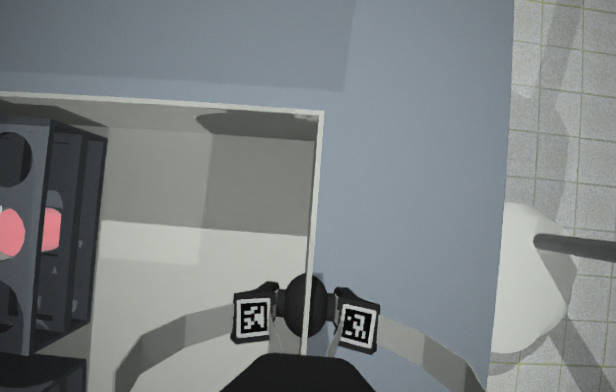

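Same drift rate, ~16 mm/m.

>>> execute_actions([
  {"r1":{"base":{"strafe_m":-1.21},"joints":{"arm_m":0.35}},"r2":{"base":{"strafe_m":1.2}}},
], cameras=[])

>>> execute_actions([
  {"r1":{"base":{"strafe_m":-1.31},"joints":{"arm_m":0.37}},"r2":{"base":{"strafe_m":1.3}}},
], cameras=["r1_head_right_camera","r2_wrist_camera"])

Scene clock: 34.40 s.
r1.base_odometry: x=+0.524 y=+0.214 heading=+0.741 (m, m, rad; r1's odometry frame)
r1.turned_by_wheels: +0.000 (rad since the last result)
r1.turned_by_imu: +0.007 (rad since the last result)
r1.base_tilt: forward=-0.3 right=+0.1 (deg)
r1.lidar_m: 0.49 1.30 0.98 1.33 2.34 1.73 1.64 1.71 2.32 1.35 0.83 0.52
r1.base_status: done
r1.joint_positions: lift_m=+1.052 arm_m=+0.349 wrist_yaw_rad=+0.002 wrist_pitch_rad=+1.567 wrist_roll_rad=+1.569 gripper_m=-0.038
r1.joint_status: all done
r1.motor_effort: lift_m=+24(24) arm_m=+6(4) wrist_yaw_rad=-6(6) wrist_pitch_rad=+6(14) wrist_roll_rad=+1(1) gripper_m=-18(19) wheel_0=+2(11) wheel_1=+1(6) wheel_2=+1(0) (%)
r1.hand_pose: x=+0.5210 y=-0.0874 z=+0.9413 quat_wxyz=(+0.502, +0.500, +0.500, -0.498) (m; r1's base frame)
r1.wrist_depth_mm: 1138 1160 1182 1182 1205 1229 1255 / 1138 1160 1160 1160 1182 1182 1205 / 1138 1118 232 1182 1182 1205 1182 / 221 248 251 1160 1138 960 1182 / 237 246 249 1138 1160 960 1160 / 217 243 245 202 1138 946 1138 / 214 239 170 191 654 1138 1138
r2.base_odometry: x=-0.718 y=+0.577 heading=+2.376 (m, m, rad; r2's odometry frame)
r2.turned_by_wheels: +0.000 (rad since the last result)
r2.turned_by_imu: +0.004 (rad since the last result)
r2.base_tilt: forward=+0.3 right=-0.1 (deg)
r2.lidar_m: 0.49 0.97 0.76 1.44 2.29 1.70 1.63 1.71 2.36 1.33 1.04 0.57
r2.base_status: done
r2.joint_positions: lift_m=+1.047 arm_m=+0.379 wrist_yaw_rad=+0.001 wrist_pitch_rad=+1.566 wrist_roll_rad=+1.570 gripper_m=-0.037
r2.joint_status: not commanded
r2.motor_effort: lift_m=+27(27) arm_m=+4(4) wrist_yaw_rad=-4(3) wrist_pitch_rad=+11(14) wrist_roll_rad=+0(1) gripper_m=-22(21) wheel_0=+2(8) wheel_1=+0(10) wheel_2=+1(0) (%)
r2.hand_pose: x=+0.5516 y=-0.0874 z=+0.9372 quat_wxyz=(+0.502, +0.501, +0.499, -0.498) (m; r2's base frame)
r2.wrist_depth_mm: 1160 1160 1160 1138 1160 1138 1182 / 1138 1138 1138 1160 1160 1160 1182 / 220 250 251 251 1160 1160 1160 / 219 250 250 252 1160 1160 1138 / 218 249 248 249 1118 946 946 / 219 248 180 198 1138 931 946 / 236 246 246 180 175 1138 1138
pictures: none
No camera images: the call's "cameras" was empty. Leave "cameras" out to get every camera's image.

Scene clock: 40.10 s.
r1.base_odometry: x=+1.407 y=-0.753 heading=+0.741 (m, m, rad; r1's odometry frame)
r1.turned_by_wheels: +0.000 (rad since the last result)
r1.turned_by_imu: +0.006 (rad since the last result)
r1.base_tilt: forward=-0.2 right=+0.0 (deg)
r1.lidar_m: 0.32 0.35 0.50 2.24 2.36 1.72 1.64 1.70 2.32 1.28 0.48 0.34
r1.base_status: done
r1.joint_positions: lift_m=+1.052 arm_m=+0.369 wrist_yaw_rad=+0.001 wrist_pitch_rad=+1.569 wrist_roll_rad=+1.569 gripper_m=-0.038
r1.joint_status: all done
r1.motor_effort: lift_m=+24(24) arm_m=+6(8) wrist_yaw_rad=-5(6) wrist_pitch_rad=+1(17) wrist_roll_rad=+3(1) gripper_m=-19(19) wheel_0=+2(10) wheel_1=+2(9) wheel_2=+0(1) (%)
r1.hand_pose: x=+0.5404 y=-0.0874 z=+0.9413 quat_wxyz=(+0.501, +0.500, +0.500, -0.499) (m; r1's base frame)
r1.wrist_depth_mm: 399 404 407 413 421 1229 1229 / 397 399 404 407 415 1205 1229 / 389 392 240 402 407 1182 1205 / 220 248 252 399 404 960 1182 / 238 245 249 397 399 960 960 / 215 243 247 203 392 399 1138 / 213 240 171 192 282 144 1160
r2.base_odometry: x=-1.618 y=-0.361 heading=+2.376 (m, m, rad; r2's odometry frame)
r2.turned_by_wheels: +0.000 (rad since the last result)
r2.turned_by_imu: +0.003 (rad since the last result)
r2.base_tilt: forward=+0.3 right=-0.1 (deg)
r2.lidar_m: 0.33 0.34 0.49 1.75 2.29 1.65 1.62 1.72 2.36 2.31 0.50 0.36
r2.base_status: done
r2.joint_positions: lift_m=+1.047 arm_m=+0.379 wrist_yaw_rad=+0.001 wrist_pitch_rad=+1.568 wrist_roll_rad=+1.570 gripper_m=-0.037
r2.joint_status: not commanded
r2.motor_effort: lift_m=+26(26) arm_m=+4(4) wrist_yaw_rad=-3(4) wrist_pitch_rad=+6(15) wrist_roll_rad=+1(0) gripper_m=-21(24) wheel_0=+0(11) wheel_1=-1(10) wheel_2=+1(2) (%)
r2.hand_pose: x=+0.5511 y=-0.0874 z=+0.9372 quat_wxyz=(+0.501, +0.500, +0.500, -0.499) (m; r2's base frame)
r2.wrist_depth_mm: 399 397 399 402 399 402 1160 / 394 397 397 399 399 402 1160 / 219 250 251 251 397 397 1138 / 219 250 249 251 394 931 1160 / 219 249 249 250 394 931 931 / 220 248 181 197 394 946 946 / 236 246 248 180 175 946 1138
pictures: r1_head_right_camera, r2_wrist_camera
Images, in order (width x height): r1_head_right_camera 420x672, r2_wrist_camera 616x392.

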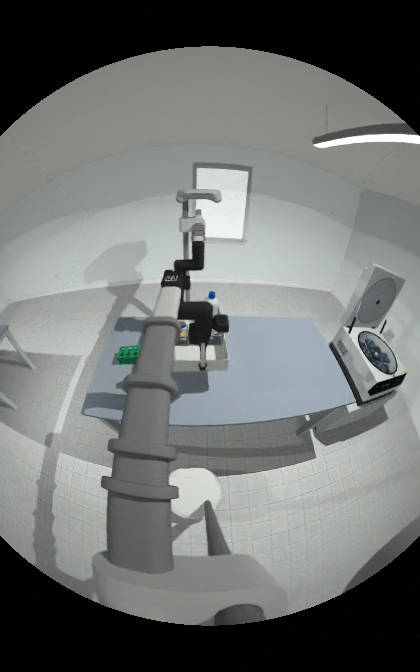

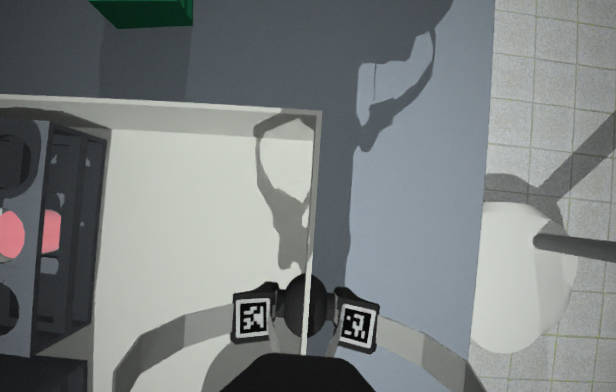

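>>> execute_actions([
  {"r1":{"joints":{"lift_m":0.913},"pace":"slow"},"r2":{"joints":{"lift_m":0.909},"pace":"slow"}},
], cameras=[])

>>> execute_actions([
  {"r1":{"joints":{"gripper_m":0.057}},"r2":{"joints":{"gripper_m":0.057}}},
], cameras=[])

>>> execute_actions([
  {"r1":{"joints":{"lift_m":1.12}},"r2":{"joints":{"lift_m":1.07}}},
], cameras=[])

>>> execute_actions([
  {"r1":{"base":{"strafe_m":0.12},"joints":{"arm_m":0.5}},"r2":{"joints":{"arm_m":0,"wrist_roll_rad":0,"wrist_pitch_rad":0.9,"lift_m":1.0},"pace":"fast"}},
], cameras=["r1_wrist_camera","r2_wrist_camera"])

Scene clock: 42.80 s.
r1.base_odometry: x=+1.407 y=-0.753 heading=+0.741 (m, m, rad; r1's odometry frame)
r1.turned_by_wheels: +0.000 (rad since the last result)
r1.turned_by_imu: +0.000 (rad since the last result)
r1.base_tilt: forward=-0.4 right=-0.1 (deg)
r1.lidar_m: 0.32 0.36 0.48 2.24 2.35 1.72 1.64 1.72 2.34 1.30 0.45 0.36
r1.base_status: not commanded
r1.joint_positions: lift_m=+0.913 arm_m=+0.369 wrist_yaw_rad=+0.001 wrist_pitch_rad=+1.569 wrist_roll_rad=+1.569 gripper_m=-0.038
r1.joint_status: all done
r1.motor_effort: lift_m=+19(21) arm_m=+6(6) wrist_yaw_rad=-4(4) wrist_pitch_rad=+1(1) wrist_roll_rad=+2(2) gripper_m=-18(19) wheel_0=+1(1) wheel_1=+2(1) wheel_2=+0(0) (%)
r1.hand_pose: x=+0.5404 y=-0.0874 z=+0.8027 quat_wxyz=(+0.501, +0.500, +0.500, -0.499) (m; r1's base frame)
r1.wrist_depth_mm: 262 262 267 271 273 277 1098 / 256 260 264 268 270 274 1078 / 255 257 240 263 267 271 1060 / 220 248 252 260 264 267 778 / 237 246 249 257 260 263 267 / 215 244 245 204 257 260 264 / 213 240 170 191 216 144 260
r2.base_odometry: x=-1.618 y=-0.361 heading=+2.376 (m, m, rad; r2's odometry frame)
r2.turned_by_wheels: +0.000 (rad since the last result)
r2.turned_by_imu: +0.000 (rad since the last result)
r2.base_tilt: forward=+0.4 right=-0.2 (deg)
r2.lidar_m: 0.34 0.36 0.49 1.70 2.28 1.65 1.62 1.70 2.36 2.30 0.50 0.38
r2.base_status: not commanded
r2.joint_positions: lift_m=+0.909 arm_m=+0.379 wrist_yaw_rad=+0.001 wrist_pitch_rad=+1.568 wrist_roll_rad=+1.570 gripper_m=-0.037
r2.joint_status: all done
r2.motor_effort: lift_m=+19(26) arm_m=+4(4) wrist_yaw_rad=-2(3) wrist_pitch_rad=+5(7) wrist_roll_rad=+0(0) gripper_m=-21(21) wheel_0=+0(0) wheel_1=-1(2) wheel_2=+1(1) (%)
r2.hand_pose: x=+0.5511 y=-0.0874 z=+0.7988 quat_wxyz=(+0.501, +0.500, +0.500, -0.499) (m; r2's base frame)
r2.wrist_depth_mm: 258 259 259 260 263 263 264 / 257 257 258 259 259 262 263 / 220 250 250 251 258 260 262 / 220 249 250 251 258 259 259 / 219 249 248 250 257 257 259 / 220 247 181 197 256 256 257 / 236 247 247 180 176 256 798
pictures: none
No camera images: the call's "cameras" was empty. Leave "cameras" out to get every camera's image.

Scene clock: 44.43 s.
r1.base_odometry: x=+1.407 y=-0.753 heading=+0.741 (m, m, rad; r1's odometry frame)
r1.turned_by_wheels: +0.000 (rad since the last result)
r1.turned_by_imu: +0.000 (rad since the last result)
r1.base_tilt: forward=-0.3 right=+0.0 (deg)
r1.lidar_m: 0.34 0.36 0.47 2.26 2.35 1.72 1.63 1.69 2.33 1.31 0.48 0.36
r1.base_status: not commanded
r1.joint_positions: lift_m=+0.913 arm_m=+0.369 wrist_yaw_rad=+0.000 wrist_pitch_rad=+1.570 wrist_roll_rad=+1.570 gripper_m=+0.057
r1.joint_status: all done
r1.motor_effort: lift_m=+19(19) arm_m=+6(6) wrist_yaw_rad=-1(5) wrist_pitch_rad=+0(2) wrist_roll_rad=+0(2) gripper_m=-3(17) wheel_0=+1(1) wheel_1=+2(1) wheel_2=+0(0) (%)
r1.hand_pose: x=+0.5401 y=-0.0874 z=+0.8027 quat_wxyz=(+0.501, +0.500, +0.500, -0.499) (m; r1's base frame)
r1.wrist_depth_mm: 264 266 270 273 276 279 1098 / 262 263 267 270 273 277 1078 / 257 259 262 266 270 272 1060 / 226 253 257 263 266 268 788 / 243 252 255 259 262 266 270 / 217 249 250 254 211 263 265 / 216 245 181 252 255 258 262
r2.base_odometry: x=-1.618 y=-0.361 heading=+2.376 (m, m, rad; r2's odometry frame)
r2.turned_by_wheels: +0.000 (rad since the last result)
r2.turned_by_imu: +0.000 (rad since the last result)
r2.base_tilt: forward=+0.3 right=-0.1 (deg)
r2.lidar_m: 0.34 0.34 0.50 1.71 2.28 1.65 1.60 1.70 2.36 2.30 0.52 0.37
r2.base_status: not commanded
r2.joint_positions: lift_m=+0.909 arm_m=+0.379 wrist_yaw_rad=+0.000 wrist_pitch_rad=+1.570 wrist_roll_rad=+1.570 gripper_m=+0.057
r2.joint_status: all done
r2.motor_effort: lift_m=+19(19) arm_m=+4(4) wrist_yaw_rad=-2(3) wrist_pitch_rad=+2(7) wrist_roll_rad=-1(1) gripper_m=-4(21) wheel_0=+0(0) wheel_1=-2(2) wheel_2=+1(1) (%)
r2.hand_pose: x=+0.5506 y=-0.0874 z=+0.7988 quat_wxyz=(+0.501, +0.500, +0.500, -0.499) (m; r2's base frame)
r2.wrist_depth_mm: 260 262 262 263 264 263 264 / 260 259 262 262 262 263 264 / 216 251 256 258 262 263 262 / 225 255 256 257 262 260 262 / 212 254 255 256 259 260 260 / 224 253 191 255 211 259 259 / 237 251 252 143 256 258 798
pictures: none
No camera images: the call's "cameras" was empty. Leave "cameras" out to get every camera's image.

Scene clock: 46.37 s.
r1.base_odometry: x=+1.407 y=-0.753 heading=+0.741 (m, m, rad; r1's odometry frame)
r1.turned_by_wheels: +0.000 (rad since the last result)
r1.turned_by_imu: +0.000 (rad since the last result)
r1.base_tilt: forward=-0.4 right=+0.1 (deg)
r1.lidar_m: 0.32 0.34 0.48 2.24 2.36 1.72 1.63 1.71 2.34 1.30 0.48 0.35
r1.base_status: not commanded
r1.joint_positions: lift_m=+1.120 arm_m=+0.369 wrist_yaw_rad=+0.000 wrist_pitch_rad=+1.570 wrist_roll_rad=+1.570 gripper_m=+0.057
r1.joint_status: all done
r1.motor_effort: lift_m=+21(23) arm_m=+6(6) wrist_yaw_rad=-1(2) wrist_pitch_rad=-1(1) wrist_roll_rad=+0(0) gripper_m=-2(3) wheel_0=+1(1) wheel_1=+2(2) wheel_2=+0(0) (%)
r1.hand_pose: x=+0.5401 y=-0.0874 z=+1.0095 quat_wxyz=(+0.501, +0.500, +0.500, -0.499) (m; r1's base frame)
r1.wrist_depth_mm: 473 473 480 484 492 1308 1281 / 466 469 477 480 488 1281 1281 / 459 466 469 473 484 1281 1281 / 452 455 459 466 473 1025 1255 / 397 397 455 462 466 1025 1255 / 421 392 449 455 211 991 1229 / 436 404 182 449 455 1205 1229
r2.base_odometry: x=-1.618 y=-0.361 heading=+2.376 (m, m, rad; r2's odometry frame)
r2.turned_by_wheels: +0.000 (rad since the last result)
r2.turned_by_imu: +0.000 (rad since the last result)
r2.base_tilt: forward=+0.1 right=-0.1 (deg)
r2.lidar_m: 0.34 0.37 0.51 1.70 2.30 1.62 1.60 1.72 2.32 2.30 0.53 0.37
r2.base_status: not commanded
r2.joint_positions: lift_m=+1.070 arm_m=+0.379 wrist_yaw_rad=+0.000 wrist_pitch_rad=+1.570 wrist_roll_rad=+1.570 gripper_m=+0.057
r2.joint_status: all done
r2.motor_effort: lift_m=+24(26) arm_m=+4(4) wrist_yaw_rad=-1(2) wrist_pitch_rad=+2(1) wrist_roll_rad=+0(1) gripper_m=-6(3) wheel_0=+0(0) wheel_1=-1(1) wheel_2=+1(1) (%)
r2.hand_pose: x=+0.5505 y=-0.0874 z=+0.9594 quat_wxyz=(+0.501, +0.500, +0.500, -0.499) (m; r2's base frame)
r2.wrist_depth_mm: 424 421 424 424 427 798 1182 / 421 421 421 421 421 1160 1182 / 418 418 418 421 418 1182 1182 / 377 355 415 418 421 960 1160 / 336 364 413 415 415 976 960 / 410 382 191 413 211 960 1160 / 407 349 413 142 415 1160 1182
pictures: none
No camera images: the call's "cameras" was empty. Leave "cameras" out to get every camera's image.

Scene clock: 48.23 s.
r1.base_odometry: x=+1.326 y=-0.664 heading=+0.741 (m, m, rad; r1's odometry frame)
r1.turned_by_wheels: +0.000 (rad since the last result)
r1.turned_by_imu: +0.000 (rad since the last result)
r1.base_tilt: forward=-0.2 right=+0.0 (deg)
r1.lidar_m: 0.31 0.36 0.50 2.13 2.31 1.71 1.64 1.70 2.34 1.31 0.47 0.35
r1.base_status: done
r1.joint_positions: lift_m=+1.120 arm_m=+0.499 wrist_yaw_rad=+0.000 wrist_pitch_rad=+1.570 wrist_roll_rad=+1.570 gripper_m=+0.057
r1.joint_status: all done
r1.motor_effort: lift_m=+21(21) arm_m=+6(8) wrist_yaw_rad=-1(1) wrist_pitch_rad=-1(1) wrist_roll_rad=+1(1) gripper_m=-3(3) wheel_0=-1(5) wheel_1=+0(10) wheel_2=+0(1) (%)
r1.hand_pose: x=+0.6700 y=-0.0874 z=+1.0095 quat_wxyz=(+0.501, +0.500, +0.500, -0.499) (m; r1's base frame)
r1.wrist_depth_mm: 469 477 477 484 492 496 1308 / 466 473 473 473 484 492 1308 / 320 439 353 469 477 488 1281 / 413 452 430 466 473 480 1025 / 433 452 452 459 466 477 1025 / 442 445 392 455 211 469 741 / 439 436 181 394 455 462 469
r2.base_odometry: x=-1.618 y=-0.361 heading=+2.376 (m, m, rad; r2's odometry frame)
r2.turned_by_wheels: +0.000 (rad since the last result)
r2.turned_by_imu: +0.000 (rad since the last result)
r2.base_tilt: forward=+0.2 right=-0.2 (deg)
r2.lidar_m: 0.34 0.37 0.48 1.72 2.30 1.64 1.60 1.72 2.37 2.30 0.50 0.38
r2.base_status: not commanded
r2.joint_positions: lift_m=+1.000 arm_m=+0.001 wrist_yaw_rad=+0.000 wrist_pitch_rad=+0.902 wrist_roll_rad=+0.000 gripper_m=+0.057
r2.joint_status: all done
r2.motor_effort: lift_m=+16(22) arm_m=-5(7) wrist_yaw_rad=+0(2) wrist_pitch_rad=-4(8) wrist_roll_rad=-1(5) gripper_m=-5(2) wheel_0=+0(0) wheel_1=-2(2) wheel_2=+1(1) (%)
r2.hand_pose: x=+0.3507 y=-0.0875 z=+0.9522 quat_wxyz=(+0.900, +0.000, +0.436, +0.000) (m; r2's base frame)
r2.wrist_depth_mm: 778 768 741 699 778 820 - / 654 661 559 580 654 691 707 / 564 559 442 569 574 574 580 / 496 484 473 477 488 517 525 / 442 445 449 455 459 459 462 / 399 399 192 410 211 413 415 / 976 866 387 143 379 375 382
pictures: r1_wrist_camera, r2_wrist_camera
Images, in order (width x height): r1_wrist_camera 616x392, r2_wrist_camera 616x392.

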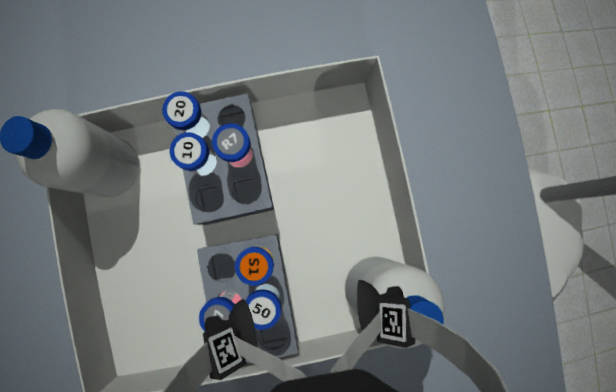

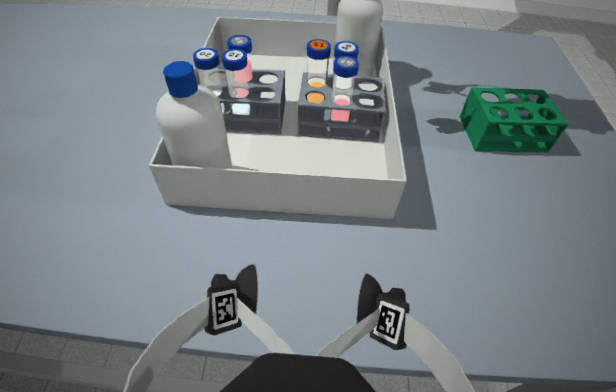

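>>> execute_actions([
  {"r1":{"base":{"translate_m":0.045},"joints":{"lift_m":1.03}},"r2":{"joints":{"wrist_pitch_rad":0.2,"lift_m":0.8}}},
], cameras=["r1_wrist_camera"])

Scene clock: 50.57 s.
r1.base_odometry: x=+1.360 y=-0.634 heading=+0.741 (m, m, rad; r1's odometry frame)
r1.turned_by_wheels: +0.000 (rad since the last result)
r1.turned_by_imu: +0.000 (rad since the last result)
r1.base_tilt: forward=-0.5 right=+0.0 (deg)
r1.lidar_m: 0.27 0.31 0.43 2.13 2.40 1.77 1.68 1.75 2.39 1.25 0.42 0.30
r1.base_status: done
r1.joint_positions: lift_m=+1.030 arm_m=+0.499 wrist_yaw_rad=+0.000 wrist_pitch_rad=+1.570 wrist_roll_rad=+1.570 gripper_m=+0.057
r1.joint_status: all done
r1.motor_effort: lift_m=+16(19) arm_m=+6(6) wrist_yaw_rad=-1(1) wrist_pitch_rad=-1(0) wrist_roll_rad=+1(1) gripper_m=-2(3) wheel_0=+3(8) wheel_1=+2(4) wheel_2=-1(9) (%)
r1.hand_pose: x=+0.6700 y=-0.0874 z=+0.9199 quat_wxyz=(+0.501, +0.500, +0.500, -0.499) (m; r1's base frame)
r1.wrist_depth_mm: 379 384 387 353 357 404 407 / 238 338 270 384 389 397 404 / 240 336 319 373 387 387 397 / 336 368 373 375 382 382 392 / 330 364 366 312 377 342 387 / 324 357 357 278 211 237 242 / 353 355 181 248 310 232 -
r2.base_odometry: x=-1.618 y=-0.361 heading=+2.376 (m, m, rad; r2's odometry frame)
r2.turned_by_wheels: +0.000 (rad since the last result)
r2.turned_by_imu: +0.000 (rad since the last result)
r2.base_tilt: forward=+0.3 right=-0.1 (deg)
r2.lidar_m: 0.33 0.36 0.47 1.72 2.29 1.65 1.60 1.69 2.36 2.31 0.48 0.36
r2.base_status: not commanded
r2.joint_positions: lift_m=+0.800 arm_m=+0.001 wrist_yaw_rad=+0.000 wrist_pitch_rad=+0.203 wrist_roll_rad=+0.000 gripper_m=+0.057
r2.joint_status: all done
r2.motor_effort: lift_m=+16(16) arm_m=-5(5) wrist_yaw_rad=+0(0) wrist_pitch_rad=-8(16) wrist_roll_rad=+0(0) gripper_m=-3(4) wheel_0=+0(0) wheel_1=-2(1) wheel_2=+1(1) (%)
r2.hand_pose: x=+0.4543 y=-0.0874 z=+0.9204 quat_wxyz=(+0.995, +0.000, +0.101, +0.000) (m; r2's base frame)
r2.wrist_depth_mm: - - - 455 - - - / - - - - - - - / - - - - - - - / - - - 1205 - - - / 647 343 496 564 715 798 - / 462 334 191 484 211 504 504 / 370 338 336 143 330 407 418
pictures: r1_wrist_camera
Images, in order (width x height): r1_wrist_camera 616x392.

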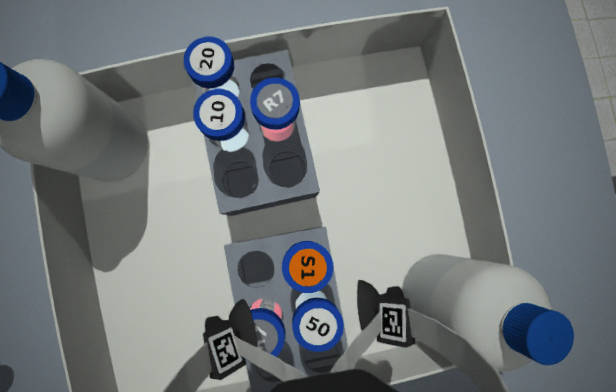

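>>> execute_actions([
  {"r1":{"base":{"strafe_m":-0.02},"joints":{"arm_m":0.493}}},
], cameras=[])

>>> execute_actions([
  {"r1":{"joints":{"lift_m":0.99}}},
], cameras=["r1_wrist_camera"])

Scene clock: 51.73 s.
r1.base_odometry: x=+1.373 y=-0.649 heading=+0.741 (m, m, rad; r1's odometry frame)
r1.turned_by_wheels: +0.000 (rad since the last result)
r1.turned_by_imu: +0.000 (rad since the last result)
r1.base_tilt: forward=-0.5 right=-0.1 (deg)
r1.lidar_m: 0.28 0.30 0.42 2.14 2.42 1.77 1.69 1.71 2.40 1.22 0.40 0.27
r1.base_status: done
r1.joint_positions: lift_m=+1.030 arm_m=+0.494 wrist_yaw_rad=+0.000 wrist_pitch_rad=+1.570 wrist_roll_rad=+1.570 gripper_m=+0.057
r1.joint_status: all done
r1.motor_effort: lift_m=+16(16) arm_m=-6(8) wrist_yaw_rad=-1(1) wrist_pitch_rad=-2(1) wrist_roll_rad=+1(1) gripper_m=-3(4) wheel_0=+0(8) wheel_1=+0(7) wheel_2=+0(1) (%)
r1.hand_pose: x=+0.6653 y=-0.0874 z=+0.9199 quat_wxyz=(+0.500, +0.500, +0.500, -0.500) (m; r1's base frame)
r1.wrist_depth_mm: 379 384 389 394 397 404 407 / 375 370 320 368 387 399 402 / 234 364 263 382 387 392 399 / 291 366 368 368 382 382 392 / 334 364 368 370 379 379 387 / 324 357 362 291 211 250 382 / 315 353 181 247 345 214 -
r2.base_odometry: x=-1.618 y=-0.361 heading=+2.376 (m, m, rad; r2's odometry frame)
r2.turned_by_wheels: +0.000 (rad since the last result)
r2.turned_by_imu: +0.000 (rad since the last result)
r2.base_tilt: forward=+0.3 right=-0.2 (deg)
r2.lidar_m: 0.34 0.37 0.52 1.71 2.30 1.64 1.61 1.68 2.37 2.32 0.49 0.33
r2.base_status: not commanded
r2.joint_positions: lift_m=+0.800 arm_m=+0.001 wrist_yaw_rad=+0.000 wrist_pitch_rad=+0.203 wrist_roll_rad=+0.000 gripper_m=+0.057
r2.joint_status: not commanded
r2.motor_effort: lift_m=+16(16) arm_m=-5(5) wrist_yaw_rad=+0(1) wrist_pitch_rad=-9(7) wrist_roll_rad=+0(0) gripper_m=-5(4) wheel_0=+0(0) wheel_1=-1(2) wheel_2=+1(1) (%)
r2.hand_pose: x=+0.4543 y=-0.0874 z=+0.9204 quat_wxyz=(+0.995, +0.000, +0.101, +0.000) (m; r2's base frame)
r2.wrist_depth_mm: - - - 452 - - - / - - - - - - - / - - - - - - - / - - - 621 - - - / 647 343 492 559 707 809 - / 466 334 192 484 211 508 504 / 368 336 336 142 330 407 421
pictures: none
No camera images: the call's "cameras" was empty. Leave "cameras" out to get every camera's image.

Scene clock: 52.73 s.
r1.base_odometry: x=+1.373 y=-0.649 heading=+0.741 (m, m, rad; r1's odometry frame)
r1.turned_by_wheels: +0.000 (rad since the last result)
r1.turned_by_imu: +0.000 (rad since the last result)
r1.base_tilt: forward=-0.3 right=-0.2 (deg)
r1.lidar_m: 0.27 0.31 0.40 2.14 2.43 1.76 1.69 1.75 2.39 1.23 0.43 0.29
r1.base_status: not commanded
r1.joint_positions: lift_m=+0.990 arm_m=+0.494 wrist_yaw_rad=+0.000 wrist_pitch_rad=+1.570 wrist_roll_rad=+1.570 gripper_m=+0.057
r1.joint_status: all done
r1.motor_effort: lift_m=+16(16) arm_m=-7(7) wrist_yaw_rad=+0(1) wrist_pitch_rad=-1(0) wrist_roll_rad=+2(2) gripper_m=-3(2) wheel_0=-1(1) wheel_1=+1(0) wheel_2=+0(0) (%)
r1.hand_pose: x=+0.6653 y=-0.0874 z=+0.8799 quat_wxyz=(+0.500, +0.500, +0.500, -0.500) (m; r1's base frame)
r1.wrist_depth_mm: 342 343 347 307 312 362 364 / 274 306 228 345 349 340 362 / 220 336 219 342 345 336 357 / 290 329 301 330 340 334 351 / 314 327 329 332 336 338 345 / 298 322 322 212 211 247 270 / 286 319 181 208 329 195 -
r2.base_odometry: x=-1.618 y=-0.361 heading=+2.376 (m, m, rad; r2's odometry frame)
r2.turned_by_wheels: +0.000 (rad since the last result)
r2.turned_by_imu: +0.000 (rad since the last result)
r2.base_tilt: forward=+0.3 right=-0.1 (deg)
r2.lidar_m: 0.33 0.37 0.52 1.71 2.29 1.67 1.60 1.70 2.37 2.29 0.48 0.36
r2.base_status: not commanded
r2.joint_positions: lift_m=+0.800 arm_m=+0.001 wrist_yaw_rad=+0.000 wrist_pitch_rad=+0.203 wrist_roll_rad=+0.000 gripper_m=+0.057
r2.joint_status: not commanded
r2.motor_effort: lift_m=+16(16) arm_m=-5(5) wrist_yaw_rad=+0(1) wrist_pitch_rad=-8(8) wrist_roll_rad=+0(1) gripper_m=-5(4) wheel_0=+0(0) wheel_1=-2(1) wheel_2=+1(1) (%)
r2.hand_pose: x=+0.4543 y=-0.0874 z=+0.9204 quat_wxyz=(+0.995, +0.000, +0.101, +0.000) (m; r2's base frame)
r2.wrist_depth_mm: - - - 452 917 - - / - - - 466 - - - / - - - - - - - / - - - 615 - - - / 654 343 492 517 707 798 - / 466 334 191 484 211 504 504 / 370 340 334 143 330 407 418
pictures: r1_wrist_camera
Images, in order (width x height): r1_wrist_camera 616x392.

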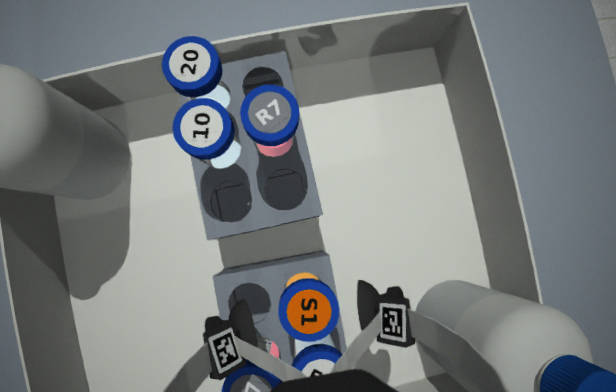

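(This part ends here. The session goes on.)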